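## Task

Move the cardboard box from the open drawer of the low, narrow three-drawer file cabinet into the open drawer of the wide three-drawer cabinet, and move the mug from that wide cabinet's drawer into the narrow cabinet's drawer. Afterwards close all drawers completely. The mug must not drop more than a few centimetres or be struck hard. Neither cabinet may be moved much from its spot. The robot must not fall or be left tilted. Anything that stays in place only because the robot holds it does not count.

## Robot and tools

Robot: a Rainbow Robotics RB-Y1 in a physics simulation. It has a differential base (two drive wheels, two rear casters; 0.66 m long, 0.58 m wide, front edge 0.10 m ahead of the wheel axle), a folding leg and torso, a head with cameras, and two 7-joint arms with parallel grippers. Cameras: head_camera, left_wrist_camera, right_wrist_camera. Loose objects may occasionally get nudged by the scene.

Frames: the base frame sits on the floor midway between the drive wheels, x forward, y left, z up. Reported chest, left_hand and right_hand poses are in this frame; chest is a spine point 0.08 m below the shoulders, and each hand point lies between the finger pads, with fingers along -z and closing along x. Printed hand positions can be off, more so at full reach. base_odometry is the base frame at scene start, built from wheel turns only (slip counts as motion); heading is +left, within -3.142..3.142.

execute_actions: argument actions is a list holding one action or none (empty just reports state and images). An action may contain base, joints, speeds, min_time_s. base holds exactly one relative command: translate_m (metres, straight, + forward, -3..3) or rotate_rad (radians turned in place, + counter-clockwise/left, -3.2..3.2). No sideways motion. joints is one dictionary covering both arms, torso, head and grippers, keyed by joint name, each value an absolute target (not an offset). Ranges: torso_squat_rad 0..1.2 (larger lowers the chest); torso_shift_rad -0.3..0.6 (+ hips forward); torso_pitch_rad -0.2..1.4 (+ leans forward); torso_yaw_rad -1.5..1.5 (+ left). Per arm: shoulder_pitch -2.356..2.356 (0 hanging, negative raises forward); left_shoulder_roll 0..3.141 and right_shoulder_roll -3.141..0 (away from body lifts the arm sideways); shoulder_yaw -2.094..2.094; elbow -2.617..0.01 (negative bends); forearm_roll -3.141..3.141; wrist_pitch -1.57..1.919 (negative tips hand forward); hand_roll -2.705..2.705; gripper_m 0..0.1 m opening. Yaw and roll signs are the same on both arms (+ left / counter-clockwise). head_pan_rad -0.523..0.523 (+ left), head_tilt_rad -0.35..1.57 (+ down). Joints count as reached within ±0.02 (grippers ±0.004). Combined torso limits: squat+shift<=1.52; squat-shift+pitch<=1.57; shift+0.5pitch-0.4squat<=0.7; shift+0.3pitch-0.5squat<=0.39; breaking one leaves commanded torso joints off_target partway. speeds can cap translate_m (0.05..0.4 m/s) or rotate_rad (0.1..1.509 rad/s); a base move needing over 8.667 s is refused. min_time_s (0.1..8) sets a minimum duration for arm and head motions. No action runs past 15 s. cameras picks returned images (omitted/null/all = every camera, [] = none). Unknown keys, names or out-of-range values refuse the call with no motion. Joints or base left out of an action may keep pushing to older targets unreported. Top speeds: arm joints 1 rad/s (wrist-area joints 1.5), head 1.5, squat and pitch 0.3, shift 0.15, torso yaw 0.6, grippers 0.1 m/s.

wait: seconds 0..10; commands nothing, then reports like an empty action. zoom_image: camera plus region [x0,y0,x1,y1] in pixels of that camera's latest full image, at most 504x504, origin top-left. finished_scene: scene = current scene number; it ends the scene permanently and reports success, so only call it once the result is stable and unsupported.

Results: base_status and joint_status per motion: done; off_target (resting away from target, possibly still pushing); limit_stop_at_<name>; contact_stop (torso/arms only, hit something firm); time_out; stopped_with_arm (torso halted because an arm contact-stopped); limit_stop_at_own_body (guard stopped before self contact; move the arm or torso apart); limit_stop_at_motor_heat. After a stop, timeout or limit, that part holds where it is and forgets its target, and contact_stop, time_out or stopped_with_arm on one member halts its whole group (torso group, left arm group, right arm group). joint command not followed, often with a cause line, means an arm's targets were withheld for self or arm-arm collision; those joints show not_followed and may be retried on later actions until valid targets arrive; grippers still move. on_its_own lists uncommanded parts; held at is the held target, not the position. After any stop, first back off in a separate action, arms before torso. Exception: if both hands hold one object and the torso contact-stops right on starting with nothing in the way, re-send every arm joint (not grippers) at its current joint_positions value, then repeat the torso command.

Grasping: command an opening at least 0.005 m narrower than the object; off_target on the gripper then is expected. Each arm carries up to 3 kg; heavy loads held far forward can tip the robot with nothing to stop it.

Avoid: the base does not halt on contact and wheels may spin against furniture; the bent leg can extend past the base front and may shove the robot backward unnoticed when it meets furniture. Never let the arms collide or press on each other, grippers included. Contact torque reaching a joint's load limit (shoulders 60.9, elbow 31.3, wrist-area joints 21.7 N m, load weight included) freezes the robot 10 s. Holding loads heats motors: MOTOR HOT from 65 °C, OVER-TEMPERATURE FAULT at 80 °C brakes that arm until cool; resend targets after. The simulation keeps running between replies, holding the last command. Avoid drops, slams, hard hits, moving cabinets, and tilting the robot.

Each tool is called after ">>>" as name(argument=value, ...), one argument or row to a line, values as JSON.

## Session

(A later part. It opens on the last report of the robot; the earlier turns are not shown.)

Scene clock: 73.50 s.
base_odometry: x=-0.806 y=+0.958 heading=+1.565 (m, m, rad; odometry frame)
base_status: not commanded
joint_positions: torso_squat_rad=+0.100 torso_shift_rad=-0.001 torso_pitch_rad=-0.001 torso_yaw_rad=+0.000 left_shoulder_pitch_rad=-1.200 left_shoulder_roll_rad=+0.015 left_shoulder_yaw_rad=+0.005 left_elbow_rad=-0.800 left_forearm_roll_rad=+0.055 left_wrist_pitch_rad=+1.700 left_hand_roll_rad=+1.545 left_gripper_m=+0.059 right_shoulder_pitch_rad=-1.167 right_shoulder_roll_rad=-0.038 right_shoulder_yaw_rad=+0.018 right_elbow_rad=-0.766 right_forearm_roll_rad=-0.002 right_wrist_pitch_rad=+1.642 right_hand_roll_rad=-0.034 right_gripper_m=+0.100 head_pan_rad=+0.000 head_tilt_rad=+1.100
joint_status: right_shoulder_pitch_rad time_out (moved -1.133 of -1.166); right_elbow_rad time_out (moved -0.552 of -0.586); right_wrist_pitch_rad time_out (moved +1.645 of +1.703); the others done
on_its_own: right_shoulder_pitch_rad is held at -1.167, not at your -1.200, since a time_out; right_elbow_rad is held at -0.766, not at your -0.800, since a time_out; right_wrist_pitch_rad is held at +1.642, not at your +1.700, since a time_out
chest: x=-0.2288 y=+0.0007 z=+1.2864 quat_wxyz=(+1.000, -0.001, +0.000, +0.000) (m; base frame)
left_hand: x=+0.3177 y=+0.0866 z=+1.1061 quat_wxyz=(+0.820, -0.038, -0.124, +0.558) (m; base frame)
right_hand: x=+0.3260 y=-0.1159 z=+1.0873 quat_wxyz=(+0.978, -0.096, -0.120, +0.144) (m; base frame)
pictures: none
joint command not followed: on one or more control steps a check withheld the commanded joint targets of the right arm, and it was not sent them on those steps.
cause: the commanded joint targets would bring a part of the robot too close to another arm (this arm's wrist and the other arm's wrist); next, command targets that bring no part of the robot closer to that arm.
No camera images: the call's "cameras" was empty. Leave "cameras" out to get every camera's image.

>>> execute_actions(
  actions=[
    {"base":{"translate_m":0.1},"joints":{"torso_pitch_rad":0.3,"head_tilt_rad":1.0,"left_shoulder_roll_rad":0.35}},
  ],
)

Scene clock: 76.00 s.
base_odometry: x=-0.805 y=+1.058 heading=+1.565 (m, m, rad; odometry frame)
base_status: done
joint_positions: torso_squat_rad=+0.100 torso_shift_rad=-0.001 torso_pitch_rad=+0.300 torso_yaw_rad=+0.000 left_shoulder_pitch_rad=-1.200 left_shoulder_roll_rad=+0.350 left_shoulder_yaw_rad=+0.005 left_elbow_rad=-0.800 left_forearm_roll_rad=+0.055 left_wrist_pitch_rad=+1.700 left_hand_roll_rad=+1.545 left_gripper_m=+0.059 right_shoulder_pitch_rad=-1.167 right_shoulder_roll_rad=-0.038 right_shoulder_yaw_rad=+0.018 right_elbow_rad=-0.766 right_forearm_roll_rad=-0.002 right_wrist_pitch_rad=+1.642 right_hand_roll_rad=-0.034 right_gripper_m=+0.100 head_pan_rad=+0.000 head_tilt_rad=+1.000
joint_status: all done
on_its_own: right_shoulder_pitch_rad is held at -1.167, not at your -1.200, since a time_out; right_elbow_rad is held at -0.766, not at your -0.800, since a time_out; right_wrist_pitch_rad is held at +1.642, not at your +1.700, since a time_out
chest: x=-0.1370 y=+0.0007 z=+1.2726 quat_wxyz=(+0.989, -0.001, +0.150, +0.000) (m; base frame)
left_hand: x=+0.3823 y=+0.2822 z=+0.9815 quat_wxyz=(+0.745, +0.100, -0.094, +0.652) (m; base frame)
right_hand: x=+0.3339 y=-0.1160 z=+0.9181 quat_wxyz=(+0.985, -0.073, +0.027, +0.156) (m; base frame)
pictures: head_camera, left_wrist_camera, right_wrist_camera
Images, in order (width x height): head_camera 896x504, left_wrist_camera 644x364, right_wrist_camera 644x364.

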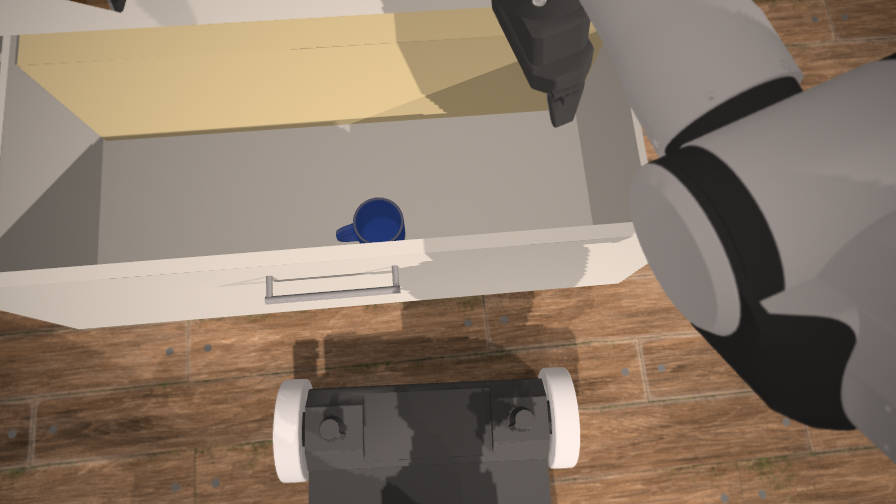

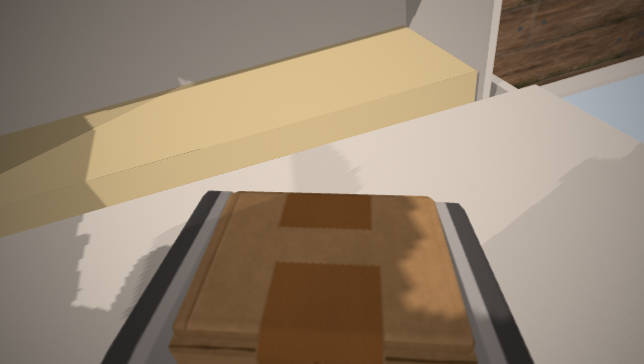

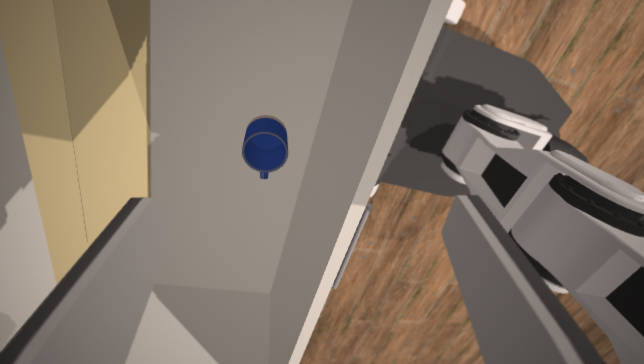

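>>> execute_actions(
  actions=[
    {"joints":{"torso_pitch_rad":0.9,"torso_squat_rad":0.3,"head_tilt_rad":0.5,"right_shoulder_pitch_rad":-1.6,"right_elbow_rad":-0.1,"right_wrist_pitch_rad":0.8,"left_shoulder_pitch_rad":-1.6,"left_elbow_rad":-0.1,"left_wrist_pitch_rad":0.8,"left_shoulder_roll_rad":0.5},"min_time_s":2.5},
  ],
)

Scene clock: 79.83 s.
base_odometry: x=-0.805 y=+1.058 heading=+1.565 (m, m, rad; odometry frame)
base_status: not commanded
joint_positions: torso_squat_rad=+0.177 torso_shift_rad=-0.001 torso_pitch_rad=+0.539 torso_yaw_rad=+0.000 left_shoulder_pitch_rad=-1.344 left_shoulder_roll_rad=+0.406 left_shoulder_yaw_rad=+0.005 left_elbow_rad=-0.556 left_forearm_roll_rad=+0.055 left_wrist_pitch_rad=+1.375 left_hand_roll_rad=+1.545 left_gripper_m=+0.060 right_shoulder_pitch_rad=-1.600 right_shoulder_roll_rad=-0.038 right_shoulder_yaw_rad=+0.018 right_elbow_rad=-0.100 right_forearm_roll_rad=-0.002 right_wrist_pitch_rad=+0.800 right_hand_roll_rad=-0.034 right_gripper_m=+0.100 head_pan_rad=+0.000 head_tilt_rad=+0.500
joint_status: torso_squat_rad stopped_with_arm (moved +0.077 of +0.200); torso_pitch_rad stopped_with_arm (moved +0.239 of +0.600); left_shoulder_pitch_rad contact_stop_at_left_wrist_pitch_rad (moved -0.145 of -0.400); left_shoulder_roll_rad contact_stop_at_left_wrist_pitch_rad (moved +0.056 of +0.150); left_elbow_rad contact_stop_at_left_wrist_pitch_rad (moved +0.244 of +0.700); left_wrist_pitch_rad contact_stop (moved -0.325 of -0.900); the others done
on_its_own: torso_squat_rad is held at +0.177, not at your +0.300, since it stopped_with_arm; torso_pitch_rad is held at +0.539, not at your +0.900, since it stopped_with_arm; left_shoulder_pitch_rad is held at -1.345, not at your -1.600, since a contact_stop; left_shoulder_roll_rad is held at +0.406, not at your +0.500, since a contact_stop; left_elbow_rad is held at -0.556, not at your -0.100, since a contact_stop; left_wrist_pitch_rad is held at +1.375, not at your +0.800, since a contact_stop
chest: x=-0.0698 y=+0.0007 z=+1.2351 quat_wxyz=(+0.964, -0.001, +0.266, +0.000) (m; base frame)
left_hand: x=+0.4421 y=+0.3051 z=+0.8375 quat_wxyz=(+0.750, +0.102, -0.096, +0.646) (m; base frame)
right_hand: x=+0.4676 y=-0.0524 z=+0.8086 quat_wxyz=(+0.963, -0.036, -0.150, +0.220) (m; base frame)
pictures: head_camera, left_wrist_camera, right_wrist_camera
Images, in order (width x height): head_camera 896x504, left_wrist_camera 644x364, right_wrist_camera 644x364.

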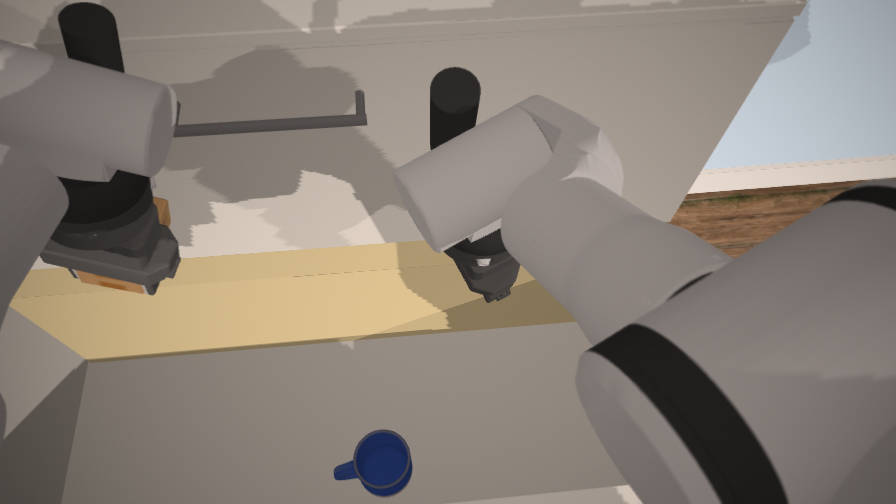

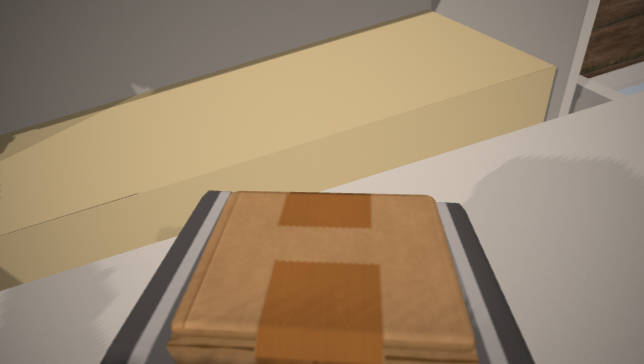

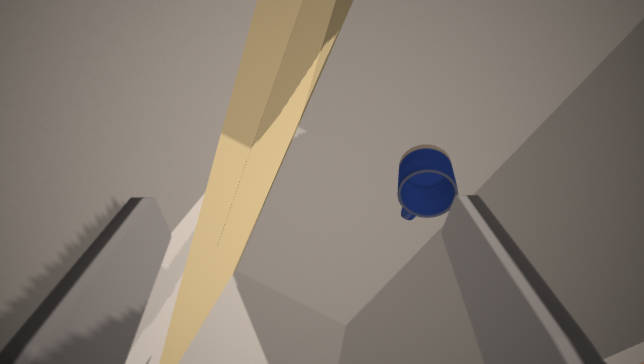

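>>> execute_actions(
  actions=[
    {"base":{"translate_m":-0.13}},
  ],
  cameras=[],
)

>>> execute_actions(
  actions=[
    {"joints":{"torso_pitch_rad":0.9,"torso_squat_rad":0.3,"left_shoulder_pitch_rad":-1.6,"left_elbow_rad":-0.1,"left_wrist_pitch_rad":0.8,"left_shoulder_roll_rad":0.5},"min_time_s":2},
  ],
)

Scene clock: 81.90 s.
base_odometry: x=-0.806 y=+0.928 heading=+1.564 (m, m, rad; odometry frame)
base_status: done
joint_positions: torso_squat_rad=+0.177 torso_shift_rad=-0.001 torso_pitch_rad=+0.539 torso_yaw_rad=+0.000 left_shoulder_pitch_rad=-1.344 left_shoulder_roll_rad=+0.406 left_shoulder_yaw_rad=+0.005 left_elbow_rad=-0.556 left_forearm_roll_rad=+0.055 left_wrist_pitch_rad=+1.375 left_hand_roll_rad=+1.545 left_gripper_m=+0.060 right_shoulder_pitch_rad=-1.600 right_shoulder_roll_rad=-0.038 right_shoulder_yaw_rad=+0.018 right_elbow_rad=-0.100 right_forearm_roll_rad=-0.002 right_wrist_pitch_rad=+0.800 right_hand_roll_rad=-0.034 right_gripper_m=+0.100 head_pan_rad=+0.000 head_tilt_rad=+0.500
joint_status: not commanded
on_its_own: torso_squat_rad is held at +0.177, not at your +0.300, since it stopped_with_arm; torso_pitch_rad is held at +0.539, not at your +0.900, since it stopped_with_arm; left_shoulder_pitch_rad is held at -1.345, not at your -1.600, since a contact_stop; left_shoulder_roll_rad is held at +0.406, not at your +0.500, since a contact_stop; left_elbow_rad is held at -0.556, not at your -0.100, since a contact_stop; left_wrist_pitch_rad is held at +1.375, not at your +0.800, since a contact_stop
chest: x=-0.0698 y=+0.0007 z=+1.2351 quat_wxyz=(+0.964, -0.001, +0.266, +0.000) (m; base frame)
left_hand: x=+0.4422 y=+0.3051 z=+0.8377 quat_wxyz=(+0.750, +0.102, -0.096, +0.646) (m; base frame)
right_hand: x=+0.4676 y=-0.0524 z=+0.8086 quat_wxyz=(+0.963, -0.036, -0.150, +0.220) (m; base frame)
pictures: none
No camera images: the call's "cameras" was empty. Leave "cameras" out to get every camera's image.

Scene clock: 84.20 s.
base_odometry: x=-0.806 y=+0.928 heading=+1.564 (m, m, rad; odometry frame)
base_status: not commanded
joint_positions: torso_squat_rad=+0.247 torso_shift_rad=-0.002 torso_pitch_rad=+0.737 torso_yaw_rad=-0.001 left_shoulder_pitch_rad=-1.599 left_shoulder_roll_rad=+0.500 left_shoulder_yaw_rad=+0.005 left_elbow_rad=-0.100 left_forearm_roll_rad=+0.055 left_wrist_pitch_rad=+0.800 left_hand_roll_rad=+1.545 left_gripper_m=+0.060 right_shoulder_pitch_rad=-1.605 right_shoulder_roll_rad=-0.039 right_shoulder_yaw_rad=+0.018 right_elbow_rad=-0.102 right_forearm_roll_rad=-0.001 right_wrist_pitch_rad=+0.801 right_hand_roll_rad=-0.033 right_gripper_m=+0.100 head_pan_rad=+0.000 head_tilt_rad=+0.500
joint_status: torso_squat_rad contact_stop (moved +0.069 of +0.123); torso_pitch_rad contact_stop (moved +0.198 of +0.361); the others done
on_its_own: torso_squat_rad is held at +0.246, not at your +0.300, since a contact_stop; torso_pitch_rad is held at +0.740, not at your +0.900, since a contact_stop
chest: x=-0.0215 y=+0.0007 z=+1.1884 quat_wxyz=(+0.933, -0.001, +0.360, +0.000) (m; base frame)
left_hand: x=+0.5131 y=+0.3462 z=+0.7252 quat_wxyz=(+0.743, +0.040, -0.170, +0.646) (m; base frame)
right_hand: x=+0.4247 y=-0.0522 z=+0.6668 quat_wxyz=(+0.973, -0.015, -0.057, +0.223) (m; base frame)
pictures: head_camera, left_wrist_camera, right_wrist_camera
Images, in order (width x height): head_camera 896x504, left_wrist_camera 644x364, right_wrist_camera 644x364.

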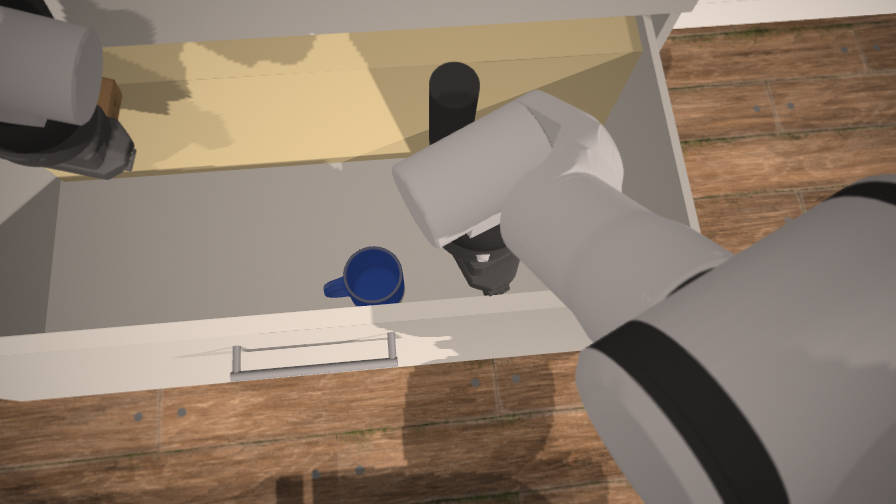

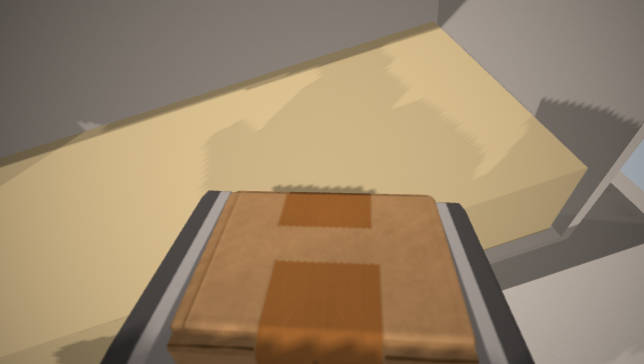

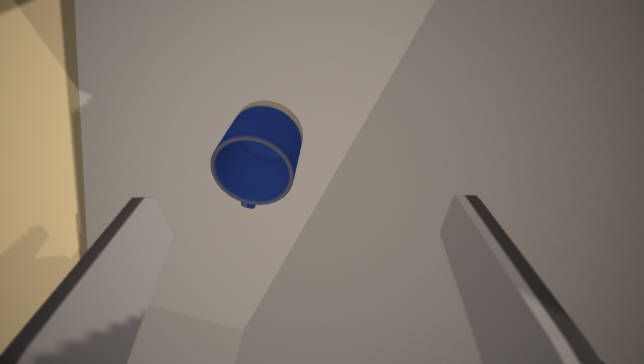

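>>> execute_actions(
  actions=[
    {"joints":{"torso_pitch_rad":0.62,"right_hand_roll_rad":1.0,"right_gripper_m":0.07}},
  ],
  cameras=[],
)

>>> execute_actions(
  actions=[
    {"base":{"translate_m":0.06},"joints":{"torso_yaw_rad":0.13}},
  ],
  cameras=[],
)

>>> execute_actions(
  actions=[
    {"joints":{"torso_pitch_rad":0.9,"torso_squat_rad":0.3}},
  ],
)

Scene clock: 86.10 s.
base_odometry: x=-0.806 y=+0.928 heading=+1.564 (m, m, rad; odometry frame)
base_status: not commanded
joint_positions: torso_squat_rad=+0.246 torso_shift_rad=-0.001 torso_pitch_rad=+0.620 torso_yaw_rad=+0.000 left_shoulder_pitch_rad=-1.600 left_shoulder_roll_rad=+0.500 left_shoulder_yaw_rad=+0.005 left_elbow_rad=-0.100 left_forearm_roll_rad=+0.055 left_wrist_pitch_rad=+0.800 left_hand_roll_rad=+1.545 left_gripper_m=+0.060 right_shoulder_pitch_rad=-1.600 right_shoulder_roll_rad=-0.038 right_shoulder_yaw_rad=+0.018 right_elbow_rad=-0.100 right_forearm_roll_rad=-0.002 right_wrist_pitch_rad=+0.800 right_hand_roll_rad=+1.000 right_gripper_m=+0.070 head_pan_rad=+0.000 head_tilt_rad=+0.500
joint_status: all done
on_its_own: torso_squat_rad is held at +0.246, not at your +0.300, since a contact_stop
chest: x=-0.0492 y=+0.0007 z=+1.2112 quat_wxyz=(+0.952, -0.001, +0.305, +0.000) (m; base frame)
left_hand: x=+0.5359 y=+0.3464 z=+0.8141 quat_wxyz=(+0.731, +0.002, -0.214, +0.648) (m; base frame)
right_hand: x=+0.4521 y=-0.0527 z=+0.7429 quat_wxyz=(+0.733, -0.078, -0.083, +0.671) (m; base frame)
pictures: none
No camera images: the call's "cameras" was empty. Leave "cameras" out to get every camera's image.

Scene clock: 87.47 s.
base_odometry: x=-0.806 y=+0.988 heading=+1.564 (m, m, rad; odometry frame)
base_status: done
joint_positions: torso_squat_rad=+0.246 torso_shift_rad=-0.001 torso_pitch_rad=+0.620 torso_yaw_rad=+0.130 left_shoulder_pitch_rad=-1.600 left_shoulder_roll_rad=+0.500 left_shoulder_yaw_rad=+0.005 left_elbow_rad=-0.100 left_forearm_roll_rad=+0.055 left_wrist_pitch_rad=+0.800 left_hand_roll_rad=+1.545 left_gripper_m=+0.060 right_shoulder_pitch_rad=-1.600 right_shoulder_roll_rad=-0.038 right_shoulder_yaw_rad=+0.018 right_elbow_rad=-0.100 right_forearm_roll_rad=-0.002 right_wrist_pitch_rad=+0.800 right_hand_roll_rad=+1.000 right_gripper_m=+0.070 head_pan_rad=+0.000 head_tilt_rad=+0.500
joint_status: all done
on_its_own: torso_squat_rad is held at +0.246, not at your +0.300, since a contact_stop
chest: x=-0.0491 y=+0.0007 z=+1.2112 quat_wxyz=(+0.950, +0.019, +0.304, +0.062) (m; base frame)
left_hand: x=+0.4944 y=+0.4355 z=+0.8435 quat_wxyz=(+0.695, +0.041, -0.238, +0.677) (m; base frame)
right_hand: x=+0.4529 y=+0.0362 z=+0.7420 quat_wxyz=(+0.699, -0.046, -0.112, +0.705) (m; base frame)
pictures: none
No camera images: the call's "cameras" was empty. Leave "cameras" out to get every camera's image.

Scene clock: 89.17 s.
base_odometry: x=-0.806 y=+0.988 heading=+1.564 (m, m, rad; odometry frame)
base_status: not commanded
joint_positions: torso_squat_rad=+0.300 torso_shift_rad=-0.001 torso_pitch_rad=+0.900 torso_yaw_rad=+0.130 left_shoulder_pitch_rad=-1.600 left_shoulder_roll_rad=+0.500 left_shoulder_yaw_rad=+0.005 left_elbow_rad=-0.100 left_forearm_roll_rad=+0.055 left_wrist_pitch_rad=+0.800 left_hand_roll_rad=+1.545 left_gripper_m=+0.060 right_shoulder_pitch_rad=-1.600 right_shoulder_roll_rad=-0.038 right_shoulder_yaw_rad=+0.018 right_elbow_rad=-0.100 right_forearm_roll_rad=-0.002 right_wrist_pitch_rad=+0.800 right_hand_roll_rad=+1.000 right_gripper_m=+0.070 head_pan_rad=+0.000 head_tilt_rad=+0.500
joint_status: all done
chest: x=+0.0135 y=+0.0007 z=+1.1415 quat_wxyz=(+0.899, +0.028, +0.434, +0.059) (m; base frame)
left_hand: x=+0.4343 y=+0.4354 z=+0.6379 quat_wxyz=(+0.722, +0.135, -0.138, +0.664) (m; base frame)
right_hand: x=+0.3662 y=+0.0360 z=+0.5518 quat_wxyz=(+0.707, +0.053, -0.013, +0.705) (m; base frame)
pictures: head_camera, left_wrist_camera, right_wrist_camera
Images, in order (width x height): head_camera 896x504, left_wrist_camera 644x364, right_wrist_camera 644x364.

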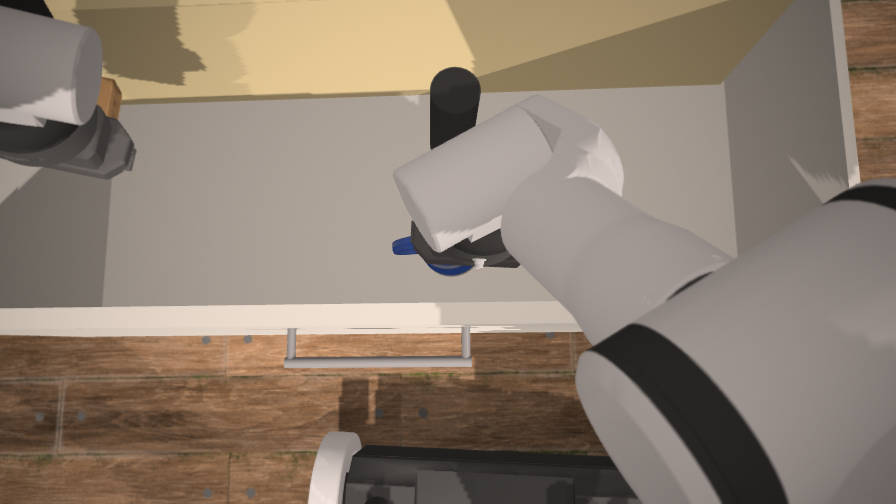

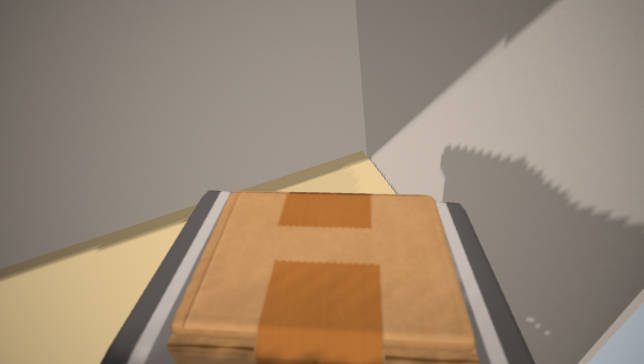

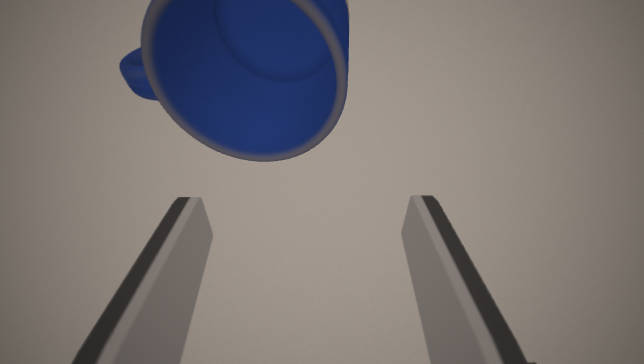

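>>> execute_actions(
  actions=[
    {"base":{"translate_m":0.04}},
  ],
  cameras=[],
)

>>> execute_actions(
  actions=[
    {"joints":{"torso_squat_rad":0.52}},
  ],
)

Scene clock: 90.80 s.
base_odometry: x=-0.806 y=+1.028 heading=+1.564 (m, m, rad; odometry frame)
base_status: done
joint_positions: torso_squat_rad=+0.300 torso_shift_rad=-0.001 torso_pitch_rad=+0.900 torso_yaw_rad=+0.130 left_shoulder_pitch_rad=-1.600 left_shoulder_roll_rad=+0.500 left_shoulder_yaw_rad=+0.005 left_elbow_rad=-0.100 left_forearm_roll_rad=+0.055 left_wrist_pitch_rad=+0.800 left_hand_roll_rad=+1.545 left_gripper_m=+0.060 right_shoulder_pitch_rad=-1.600 right_shoulder_roll_rad=-0.038 right_shoulder_yaw_rad=+0.018 right_elbow_rad=-0.100 right_forearm_roll_rad=-0.002 right_wrist_pitch_rad=+0.800 right_hand_roll_rad=+1.000 right_gripper_m=+0.070 head_pan_rad=+0.000 head_tilt_rad=+0.500
joint_status: not commanded
chest: x=+0.0135 y=+0.0007 z=+1.1416 quat_wxyz=(+0.899, +0.028, +0.434, +0.059) (m; base frame)
left_hand: x=+0.4344 y=+0.4354 z=+0.6380 quat_wxyz=(+0.722, +0.135, -0.138, +0.664) (m; base frame)
right_hand: x=+0.3662 y=+0.0360 z=+0.5518 quat_wxyz=(+0.707, +0.053, -0.013, +0.705) (m; base frame)
pictures: none
No camera images: the call's "cameras" was empty. Leave "cameras" out to get every camera's image.

Scene clock: 92.33 s.
base_odometry: x=-0.806 y=+1.028 heading=+1.564 (m, m, rad; odometry frame)
base_status: not commanded
joint_positions: torso_squat_rad=+0.520 torso_shift_rad=-0.001 torso_pitch_rad=+0.900 torso_yaw_rad=+0.130 left_shoulder_pitch_rad=-1.600 left_shoulder_roll_rad=+0.500 left_shoulder_yaw_rad=+0.005 left_elbow_rad=-0.100 left_forearm_roll_rad=+0.055 left_wrist_pitch_rad=+0.800 left_hand_roll_rad=+1.545 left_gripper_m=+0.060 right_shoulder_pitch_rad=-1.600 right_shoulder_roll_rad=-0.038 right_shoulder_yaw_rad=+0.018 right_elbow_rad=-0.100 right_forearm_roll_rad=-0.002 right_wrist_pitch_rad=+0.800 right_hand_roll_rad=+1.000 right_gripper_m=+0.070 head_pan_rad=+0.000 head_tilt_rad=+0.500
joint_status: all done
chest: x=+0.0136 y=+0.0006 z=+1.0803 quat_wxyz=(+0.899, +0.028, +0.434, +0.059) (m; base frame)
left_hand: x=+0.4345 y=+0.4353 z=+0.5768 quat_wxyz=(+0.722, +0.135, -0.138, +0.664) (m; base frame)
right_hand: x=+0.3663 y=+0.0360 z=+0.4906 quat_wxyz=(+0.707, +0.053, -0.013, +0.705) (m; base frame)
pictures: head_camera, left_wrist_camera, right_wrist_camera
Images, in order (width x height): head_camera 896x504, left_wrist_camera 644x364, right_wrist_camera 644x364.

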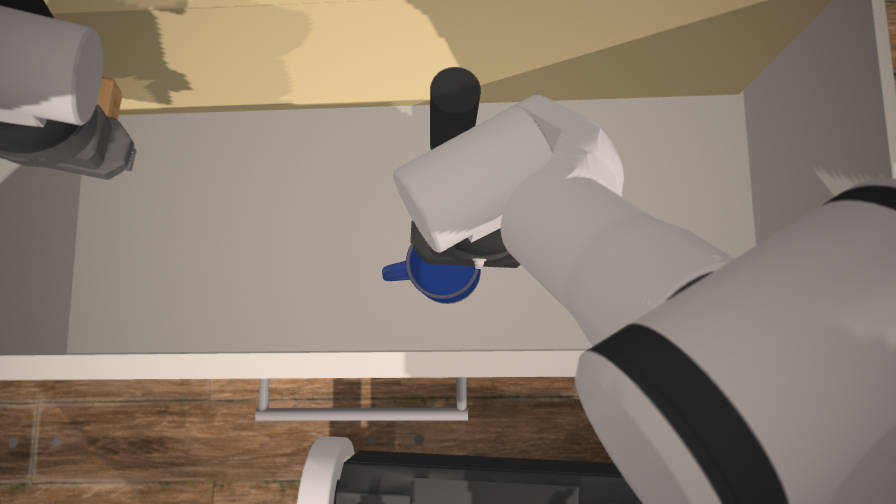

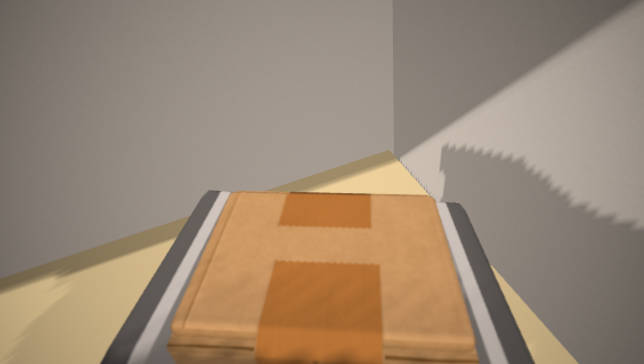

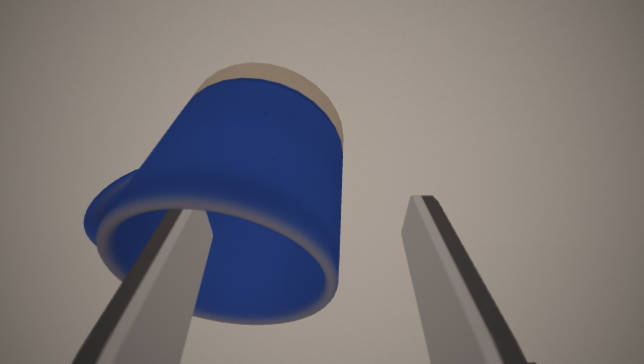

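>>> execute_actions(
  actions=[
    {"base":{"translate_m":-0.04}},
  ],
  cameras=["right_wrist_camera"],
)

>>> execute_actions(
  actions=[
    {"joints":{"torso_squat_rad":0.63}},
  ],
)

Scene clock: 94.03 s.
base_odometry: x=-0.806 y=+0.988 heading=+1.564 (m, m, rad; odometry frame)
base_status: done
joint_positions: torso_squat_rad=+0.520 torso_shift_rad=-0.001 torso_pitch_rad=+0.900 torso_yaw_rad=+0.130 left_shoulder_pitch_rad=-1.600 left_shoulder_roll_rad=+0.500 left_shoulder_yaw_rad=+0.005 left_elbow_rad=-0.100 left_forearm_roll_rad=+0.055 left_wrist_pitch_rad=+0.800 left_hand_roll_rad=+1.545 left_gripper_m=+0.060 right_shoulder_pitch_rad=-1.600 right_shoulder_roll_rad=-0.038 right_shoulder_yaw_rad=+0.018 right_elbow_rad=-0.100 right_forearm_roll_rad=-0.002 right_wrist_pitch_rad=+0.800 right_hand_roll_rad=+1.000 right_gripper_m=+0.070 head_pan_rad=+0.000 head_tilt_rad=+0.500
joint_status: not commanded
chest: x=+0.0135 y=+0.0006 z=+1.0803 quat_wxyz=(+0.899, +0.028, +0.434, +0.059) (m; base frame)
left_hand: x=+0.4345 y=+0.4353 z=+0.5768 quat_wxyz=(+0.722, +0.135, -0.138, +0.664) (m; base frame)
right_hand: x=+0.3663 y=+0.0360 z=+0.4906 quat_wxyz=(+0.707, +0.053, -0.013, +0.705) (m; base frame)
pictures: right_wrist_camera
Images, in order (width x height): right_wrist_camera 644x364.

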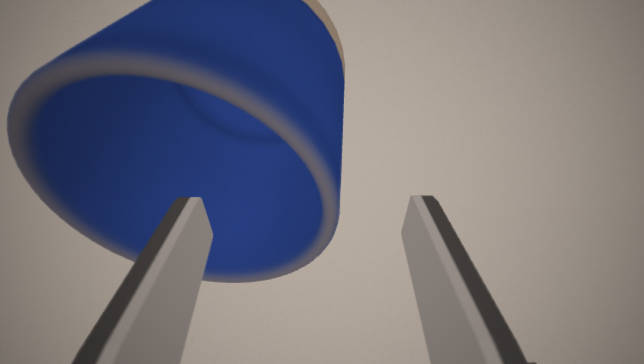

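Scene clock: 95.17 s.
base_odometry: x=-0.806 y=+0.988 heading=+1.564 (m, m, rad; odometry frame)
base_status: not commanded
joint_positions: torso_squat_rad=+0.630 torso_shift_rad=-0.002 torso_pitch_rad=+0.899 torso_yaw_rad=+0.130 left_shoulder_pitch_rad=-1.600 left_shoulder_roll_rad=+0.500 left_shoulder_yaw_rad=+0.005 left_elbow_rad=-0.100 left_forearm_roll_rad=+0.055 left_wrist_pitch_rad=+0.800 left_hand_roll_rad=+1.545 left_gripper_m=+0.060 right_shoulder_pitch_rad=-1.602 right_shoulder_roll_rad=-0.038 right_shoulder_yaw_rad=+0.018 right_elbow_rad=-0.101 right_forearm_roll_rad=-0.002 right_wrist_pitch_rad=+0.800 right_hand_roll_rad=+1.000 right_gripper_m=+0.070 head_pan_rad=+0.000 head_tilt_rad=+0.500
joint_status: all done
chest: x=+0.0130 y=+0.0006 z=+1.0387 quat_wxyz=(+0.899, +0.028, +0.433, +0.059) (m; base frame)
left_hand: x=+0.4347 y=+0.4352 z=+0.5357 quat_wxyz=(+0.722, +0.134, -0.139, +0.665) (m; base frame)
right_hand: x=+0.3682 y=+0.0365 z=+0.4504 quat_wxyz=(+0.707, +0.052, -0.015, +0.705) (m; base frame)
pictures: head_camera, left_wrist_camera, right_wrist_camera
Images, in order (width x height): head_camera 896x504, left_wrist_camera 644x364, right_wrist_camera 644x364.

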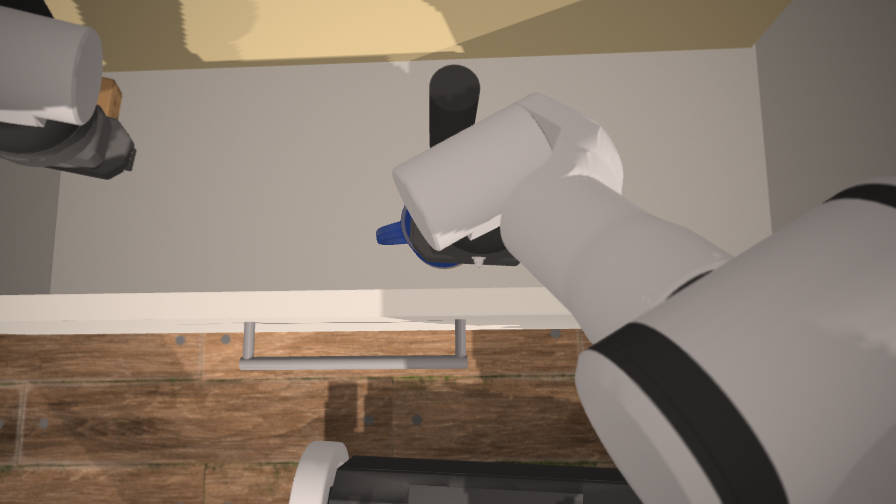

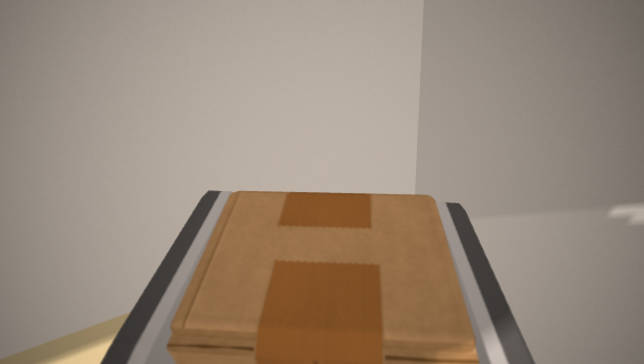

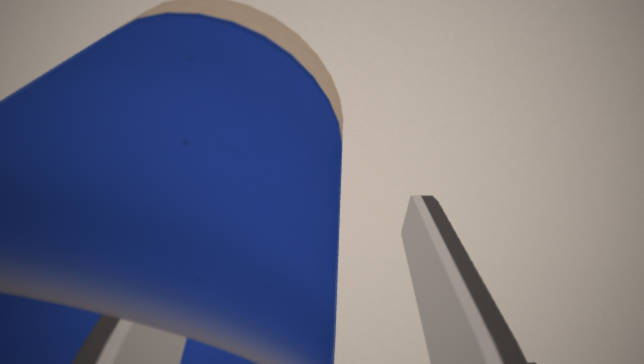

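>>> execute_actions(
  actions=[
    {"joints":{"right_gripper_m":0.0,"left_shoulder_pitch_rad":-1.35,"left_wrist_pitch_rad":0.6},"min_time_s":1.5},
  ],
  cameras=["head_camera"],
)

Scene clock: 97.33 s.
base_odometry: x=-0.806 y=+0.988 heading=+1.564 (m, m, rad; odometry frame)
base_status: not commanded
joint_positions: torso_squat_rad=+0.630 torso_shift_rad=-0.002 torso_pitch_rad=+0.899 torso_yaw_rad=+0.130 left_shoulder_pitch_rad=-1.350 left_shoulder_roll_rad=+0.500 left_shoulder_yaw_rad=+0.005 left_elbow_rad=-0.100 left_forearm_roll_rad=+0.055 left_wrist_pitch_rad=+0.600 left_hand_roll_rad=+1.545 left_gripper_m=+0.060 right_shoulder_pitch_rad=-1.602 right_shoulder_roll_rad=-0.039 right_shoulder_yaw_rad=+0.018 right_elbow_rad=-0.101 right_forearm_roll_rad=-0.002 right_wrist_pitch_rad=+0.800 right_hand_roll_rad=+1.000 right_gripper_m=+0.008 head_pan_rad=+0.000 head_tilt_rad=+0.500
joint_status: right_gripper_m off_target (ended at +0.008, target +0.000); the others done
chest: x=+0.0133 y=+0.0006 z=+1.0386 quat_wxyz=(+0.899, +0.028, +0.434, +0.059) (m; base frame)
left_hand: x=+0.3203 y=+0.4863 z=+0.4711 quat_wxyz=(+0.723, +0.163, -0.133, +0.658) (m; base frame)
right_hand: x=+0.3677 y=+0.0363 z=+0.4498 quat_wxyz=(+0.707, +0.052, -0.015, +0.705) (m; base frame)
pictures: head_camera
Images, in order (width x height): head_camera 896x504.

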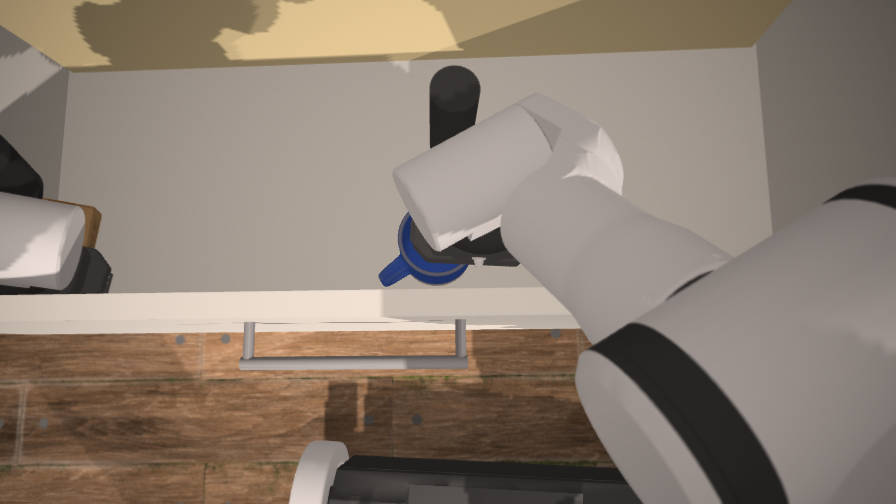

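Release box, lift via squat first.

>>> execute_actions(
  actions=[
    {"joints":{"left_gripper_m":0.09}},
  ],
  cameras=[],
)

>>> execute_actions(
  actions=[
    {"joints":{"left_shoulder_pitch_rad":-1.6,"left_wrist_pitch_rad":0.8,"torso_squat_rad":0.0}},
  ],
  cameras=[],
)

>>> execute_actions(
  actions=[
    {"joints":{"torso_pitch_rad":0.6,"right_shoulder_pitch_rad":-1.3,"left_shoulder_pitch_rad":-1.3,"torso_yaw_rad":0},"min_time_s":1.5},
  ],
  cameras=["head_camera"],
)

Scene clock: 98.90 s.
base_odometry: x=-0.806 y=+0.988 heading=+1.564 (m, m, rad; odometry frame)
base_status: not commanded
joint_positions: torso_squat_rad=+0.630 torso_shift_rad=-0.002 torso_pitch_rad=+0.899 torso_yaw_rad=+0.129 left_shoulder_pitch_rad=-1.350 left_shoulder_roll_rad=+0.495 left_shoulder_yaw_rad=+0.005 left_elbow_rad=-0.100 left_forearm_roll_rad=+0.056 left_wrist_pitch_rad=+0.600 left_hand_roll_rad=+1.545 left_gripper_m=+0.088 right_shoulder_pitch_rad=-1.602 right_shoulder_roll_rad=-0.038 right_shoulder_yaw_rad=+0.018 right_elbow_rad=-0.101 right_forearm_roll_rad=-0.002 right_wrist_pitch_rad=+0.800 right_hand_roll_rad=+1.000 right_gripper_m=+0.008 head_pan_rad=+0.000 head_tilt_rad=+0.500
joint_status: all done
chest: x=+0.0133 y=+0.0005 z=+1.0386 quat_wxyz=(+0.899, +0.028, +0.434, +0.058) (m; base frame)
left_hand: x=+0.3201 y=+0.4828 z=+0.4696 quat_wxyz=(+0.724, +0.162, -0.131, +0.658) (m; base frame)
right_hand: x=+0.3676 y=+0.0362 z=+0.4498 quat_wxyz=(+0.707, +0.052, -0.015, +0.705) (m; base frame)
pictures: none
No camera images: the call's "cameras" was empty. Leave "cameras" out to get every camera's image.

Scene clock: 101.77 s.
base_odometry: x=-0.806 y=+0.988 heading=+1.564 (m, m, rad; odometry frame)
base_status: not commanded
joint_positions: torso_squat_rad=+0.000 torso_shift_rad=-0.001 torso_pitch_rad=+0.900 torso_yaw_rad=+0.130 left_shoulder_pitch_rad=-1.600 left_shoulder_roll_rad=+0.500 left_shoulder_yaw_rad=+0.005 left_elbow_rad=-0.100 left_forearm_roll_rad=+0.055 left_wrist_pitch_rad=+0.800 left_hand_roll_rad=+1.545 left_gripper_m=+0.090 right_shoulder_pitch_rad=-1.600 right_shoulder_roll_rad=-0.038 right_shoulder_yaw_rad=+0.018 right_elbow_rad=-0.100 right_forearm_roll_rad=-0.002 right_wrist_pitch_rad=+0.800 right_hand_roll_rad=+1.000 right_gripper_m=+0.008 head_pan_rad=+0.000 head_tilt_rad=+0.500
joint_status: all done
chest: x=+0.0135 y=+0.0007 z=+1.1728 quat_wxyz=(+0.899, +0.028, +0.434, +0.059) (m; base frame)
left_hand: x=+0.4347 y=+0.4350 z=+0.6692 quat_wxyz=(+0.722, +0.134, -0.139, +0.664) (m; base frame)
right_hand: x=+0.3662 y=+0.0359 z=+0.5830 quat_wxyz=(+0.707, +0.053, -0.013, +0.705) (m; base frame)
pictures: none
No camera images: the call's "cameras" was empty. Leave "cameras" out to get every camera's image.

Scene clock: 103.57 s.
base_odometry: x=-0.806 y=+0.988 heading=+1.564 (m, m, rad; odometry frame)
base_status: not commanded
joint_positions: torso_squat_rad=+0.000 torso_shift_rad=-0.001 torso_pitch_rad=+0.600 torso_yaw_rad=+0.000 left_shoulder_pitch_rad=-1.300 left_shoulder_roll_rad=+0.500 left_shoulder_yaw_rad=+0.005 left_elbow_rad=-0.100 left_forearm_roll_rad=+0.055 left_wrist_pitch_rad=+0.800 left_hand_roll_rad=+1.545 left_gripper_m=+0.090 right_shoulder_pitch_rad=-1.301 right_shoulder_roll_rad=-0.039 right_shoulder_yaw_rad=+0.018 right_elbow_rad=-0.100 right_forearm_roll_rad=-0.002 right_wrist_pitch_rad=+0.800 right_hand_roll_rad=+1.000 right_gripper_m=+0.008 head_pan_rad=+0.000 head_tilt_rad=+0.500
joint_status: all done
chest: x=-0.0543 y=+0.0007 z=+1.2359 quat_wxyz=(+0.955, -0.001, +0.296, +0.000) (m; base frame)
left_hand: x=+0.3795 y=+0.4162 z=+0.7271 quat_wxyz=(+0.725, +0.116, -0.135, +0.665) (m; base frame)
right_hand: x=+0.3026 y=-0.1198 z=+0.6599 quat_wxyz=(+0.762, -0.015, +0.036, +0.646) (m; base frame)
pictures: head_camera
Images, in order (width x height): head_camera 896x504.

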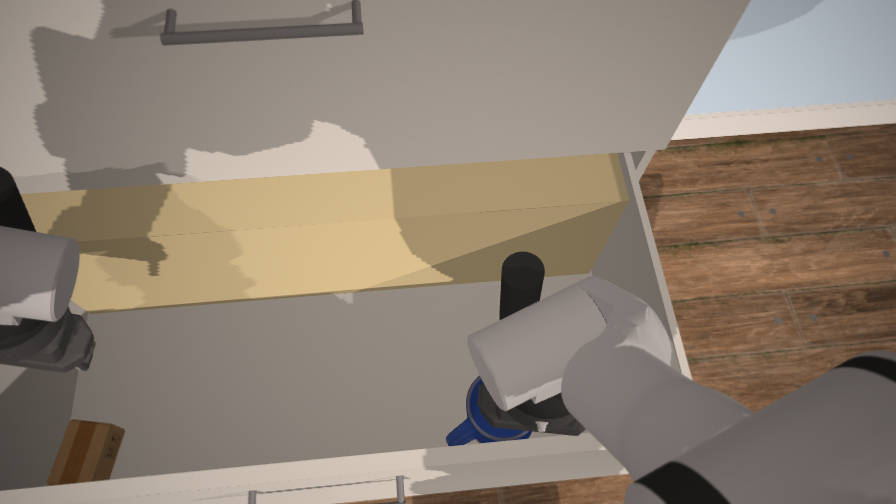

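>>> execute_actions(
  actions=[
    {"joints":{"right_shoulder_pitch_rad":-1.5,"right_elbow_rad":-0.6,"right_wrist_pitch_rad":1.5,"left_shoulder_pitch_rad":-1.5,"left_elbow_rad":-0.6,"left_wrist_pitch_rad":1.5},"min_time_s":1.5},
  ],
  cameras=["head_camera"],
)

Scene clock: 105.80 s.
base_odometry: x=-0.806 y=+0.988 heading=+1.564 (m, m, rad; odometry frame)
base_status: not commanded
joint_positions: torso_squat_rad=+0.000 torso_shift_rad=-0.001 torso_pitch_rad=+0.600 torso_yaw_rad=+0.000 left_shoulder_pitch_rad=-1.500 left_shoulder_roll_rad=+0.500 left_shoulder_yaw_rad=+0.005 left_elbow_rad=-0.600 left_forearm_roll_rad=+0.055 left_wrist_pitch_rad=+1.500 left_hand_roll_rad=+1.545 left_gripper_m=+0.090 right_shoulder_pitch_rad=-1.500 right_shoulder_roll_rad=-0.039 right_shoulder_yaw_rad=+0.018 right_elbow_rad=-0.600 right_forearm_roll_rad=-0.002 right_wrist_pitch_rad=+1.500 right_hand_roll_rad=+1.000 right_gripper_m=+0.008 head_pan_rad=+0.000 head_tilt_rad=+0.500
joint_status: all done
chest: x=-0.0543 y=+0.0007 z=+1.2359 quat_wxyz=(+0.955, -0.001, +0.296, +0.000) (m; base frame)
left_hand: x=+0.4941 y=+0.3261 z=+0.9060 quat_wxyz=(+0.732, +0.106, -0.120, +0.662) (m; base frame)
right_hand: x=+0.4197 y=-0.0590 z=+0.8422 quat_wxyz=(+0.748, -0.035, +0.048, +0.661) (m; base frame)
pictures: head_camera
Images, in order (width x height): head_camera 896x504.

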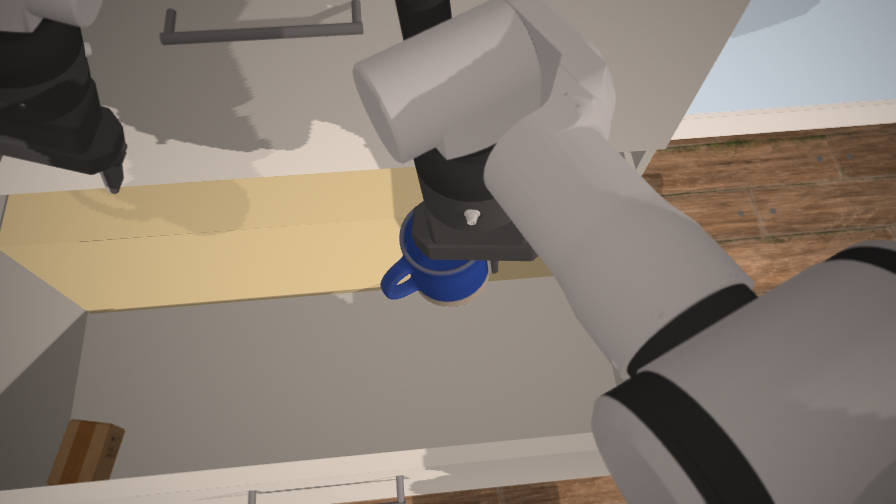

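>>> execute_actions(
  actions=[
    {"base":{"translate_m":-0.4}},
  ],
  cameras=[],
)

>>> execute_actions(
  actions=[
    {"joints":{"torso_pitch_rad":0,"torso_squat_rad":0.8,"head_tilt_rad":0.9,"right_shoulder_pitch_rad":-0.3,"right_elbow_rad":-1.4,"right_wrist_pitch_rad":1.7,"left_shoulder_pitch_rad":-0.7,"left_elbow_rad":0,"left_wrist_pitch_rad":0,"left_shoulder_roll_rad":0.1,"left_gripper_m":0},"min_time_s":2.5},
  ],
  cameras=[],
)

>>> execute_actions(
  actions=[
    {"base":{"translate_m":0.7},"speeds":{"translate_m":0.15}},
  ],
  cameras=["head_camera"],
)

Scene clock: 109.07 s.
base_odometry: x=-0.808 y=+0.588 heading=+1.563 (m, m, rad; odometry frame)
base_status: done
joint_positions: torso_squat_rad=+0.000 torso_shift_rad=-0.001 torso_pitch_rad=+0.600 torso_yaw_rad=+0.000 left_shoulder_pitch_rad=-1.500 left_shoulder_roll_rad=+0.500 left_shoulder_yaw_rad=+0.005 left_elbow_rad=-0.600 left_forearm_roll_rad=+0.055 left_wrist_pitch_rad=+1.500 left_hand_roll_rad=+1.545 left_gripper_m=+0.090 right_shoulder_pitch_rad=-1.500 right_shoulder_roll_rad=-0.038 right_shoulder_yaw_rad=+0.018 right_elbow_rad=-0.600 right_forearm_roll_rad=-0.002 right_wrist_pitch_rad=+1.500 right_hand_roll_rad=+1.000 right_gripper_m=+0.008 head_pan_rad=+0.000 head_tilt_rad=+0.500
joint_status: not commanded
chest: x=-0.0543 y=+0.0007 z=+1.2359 quat_wxyz=(+0.955, -0.001, +0.296, +0.000) (m; base frame)
left_hand: x=+0.4940 y=+0.3261 z=+0.9059 quat_wxyz=(+0.732, +0.106, -0.120, +0.662) (m; base frame)
right_hand: x=+0.4196 y=-0.0589 z=+0.8421 quat_wxyz=(+0.748, -0.035, +0.048, +0.661) (m; base frame)
pictures: none
No camera images: the call's "cameras" was empty. Leave "cameras" out to get every camera's image.

Scene clock: 112.63 s.
base_odometry: x=-0.808 y=+0.588 heading=+1.563 (m, m, rad; odometry frame)
base_status: not commanded
joint_positions: torso_squat_rad=+0.800 torso_shift_rad=-0.001 torso_pitch_rad=+0.000 torso_yaw_rad=+0.000 left_shoulder_pitch_rad=-0.700 left_shoulder_roll_rad=+0.100 left_shoulder_yaw_rad=+0.005 left_elbow_rad=+0.000 left_forearm_roll_rad=+0.055 left_wrist_pitch_rad=+0.000 left_hand_roll_rad=+1.545 left_gripper_m=+0.000 right_shoulder_pitch_rad=-0.300 right_shoulder_roll_rad=-0.038 right_shoulder_yaw_rad=+0.018 right_elbow_rad=-1.400 right_forearm_roll_rad=-0.002 right_wrist_pitch_rad=+1.700 right_hand_roll_rad=+1.000 right_gripper_m=+0.008 head_pan_rad=+0.000 head_tilt_rad=+0.900
joint_status: all done
chest: x=-0.2288 y=+0.0006 z=+1.0776 quat_wxyz=(+1.000, -0.001, +0.000, +0.000) (m; base frame)
left_hand: x=+0.2474 y=+0.2367 z=+0.5619 quat_wxyz=(+0.724, -0.203, -0.261, +0.605) (m; base frame)
right_hand: x=+0.1319 y=-0.2081 z=+0.6689 quat_wxyz=(+0.850, -0.021, +0.021, +0.526) (m; base frame)
pictures: none
No camera images: the call's "cameras" was empty. Leave "cameras" out to get every camera's image.

Scene clock: 118.00 s.
base_odometry: x=-0.803 y=+1.288 heading=+1.562 (m, m, rad; odometry frame)
base_status: done
joint_positions: torso_squat_rad=+0.800 torso_shift_rad=-0.001 torso_pitch_rad=+0.000 torso_yaw_rad=+0.000 left_shoulder_pitch_rad=-0.700 left_shoulder_roll_rad=+0.100 left_shoulder_yaw_rad=+0.005 left_elbow_rad=+0.000 left_forearm_roll_rad=+0.055 left_wrist_pitch_rad=+0.000 left_hand_roll_rad=+1.545 left_gripper_m=+0.000 right_shoulder_pitch_rad=-0.300 right_shoulder_roll_rad=-0.038 right_shoulder_yaw_rad=+0.018 right_elbow_rad=-1.400 right_forearm_roll_rad=-0.002 right_wrist_pitch_rad=+1.700 right_hand_roll_rad=+1.000 right_gripper_m=+0.008 head_pan_rad=+0.000 head_tilt_rad=+0.900
joint_status: not commanded
chest: x=-0.2286 y=+0.0006 z=+1.0776 quat_wxyz=(+1.000, -0.001, +0.000, +0.000) (m; base frame)
left_hand: x=+0.2472 y=+0.2367 z=+0.5616 quat_wxyz=(+0.725, -0.203, -0.261, +0.605) (m; base frame)
right_hand: x=+0.1319 y=-0.2081 z=+0.6688 quat_wxyz=(+0.850, -0.021, +0.021, +0.526) (m; base frame)
pictures: head_camera
Images, in order (width x height): head_camera 896x504.

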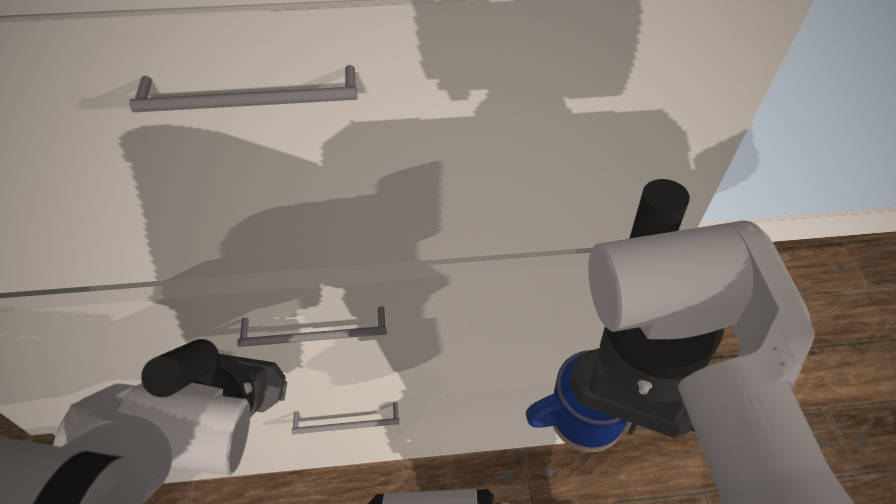

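>>> execute_actions(
  actions=[
    {"base":{"translate_m":0.07},"speeds":{"translate_m":0.06}},
  ],
  cameras=["head_camera","left_wrist_camera"],
)

Scene clock: 129.13 s.
TORQUE FAULT: left_elbow_rad reached its load limit. The robot stopped for 10 seconds, dropped its targets and accepts commands again. The stop added 9.3 s to the call and to motion_time.
base_odometry: x=-0.802 y=+1.337 heading=+1.562 (m, m, rad; odometry frame)
base_status: translate_m torque_fault (by the wheels' count: +0.049 of +0.070)
joint_positions: torso_squat_rad=+0.800 torso_shift_rad=-0.002 torso_pitch_rad=+0.000 torso_yaw_rad=+0.000 left_shoulder_pitch_rad=-0.684 left_shoulder_roll_rad=+0.095 left_shoulder_yaw_rad=+0.005 left_elbow_rad=+0.019 left_forearm_roll_rad=+0.055 left_wrist_pitch_rad=+0.006 left_hand_roll_rad=+1.545 left_gripper_m=-0.001 right_shoulder_pitch_rad=-0.300 right_shoulder_roll_rad=-0.038 right_shoulder_yaw_rad=+0.018 right_elbow_rad=-1.400 right_forearm_roll_rad=-0.002 right_wrist_pitch_rad=+1.700 right_hand_roll_rad=+1.000 right_gripper_m=+0.008 head_pan_rad=+0.000 head_tilt_rad=+0.900
joint_status: not commanded
chest: x=-0.2287 y=+0.0006 z=+1.0776 quat_wxyz=(+1.000, -0.001, +0.000, +0.000) (m; base frame)
left_hand: x=+0.2287 y=+0.2379 z=+0.5483 quat_wxyz=(+0.728, -0.190, -0.247, +0.611) (m; base frame)
right_hand: x=+0.1318 y=-0.2080 z=+0.6688 quat_wxyz=(+0.850, -0.021, +0.021, +0.526) (m; base frame)
pictures: head_camera, left_wrist_camera
Images, in order (width x height): head_camera 896x504, left_wrist_camera 644x364.

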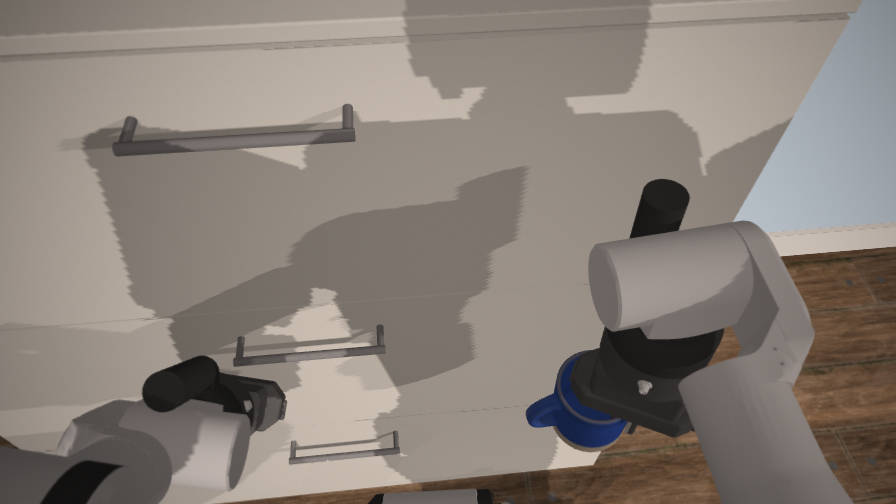

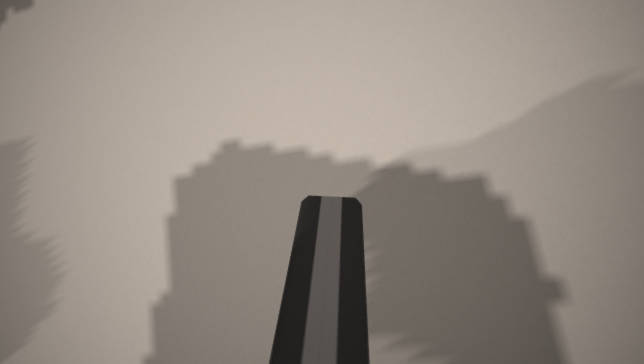

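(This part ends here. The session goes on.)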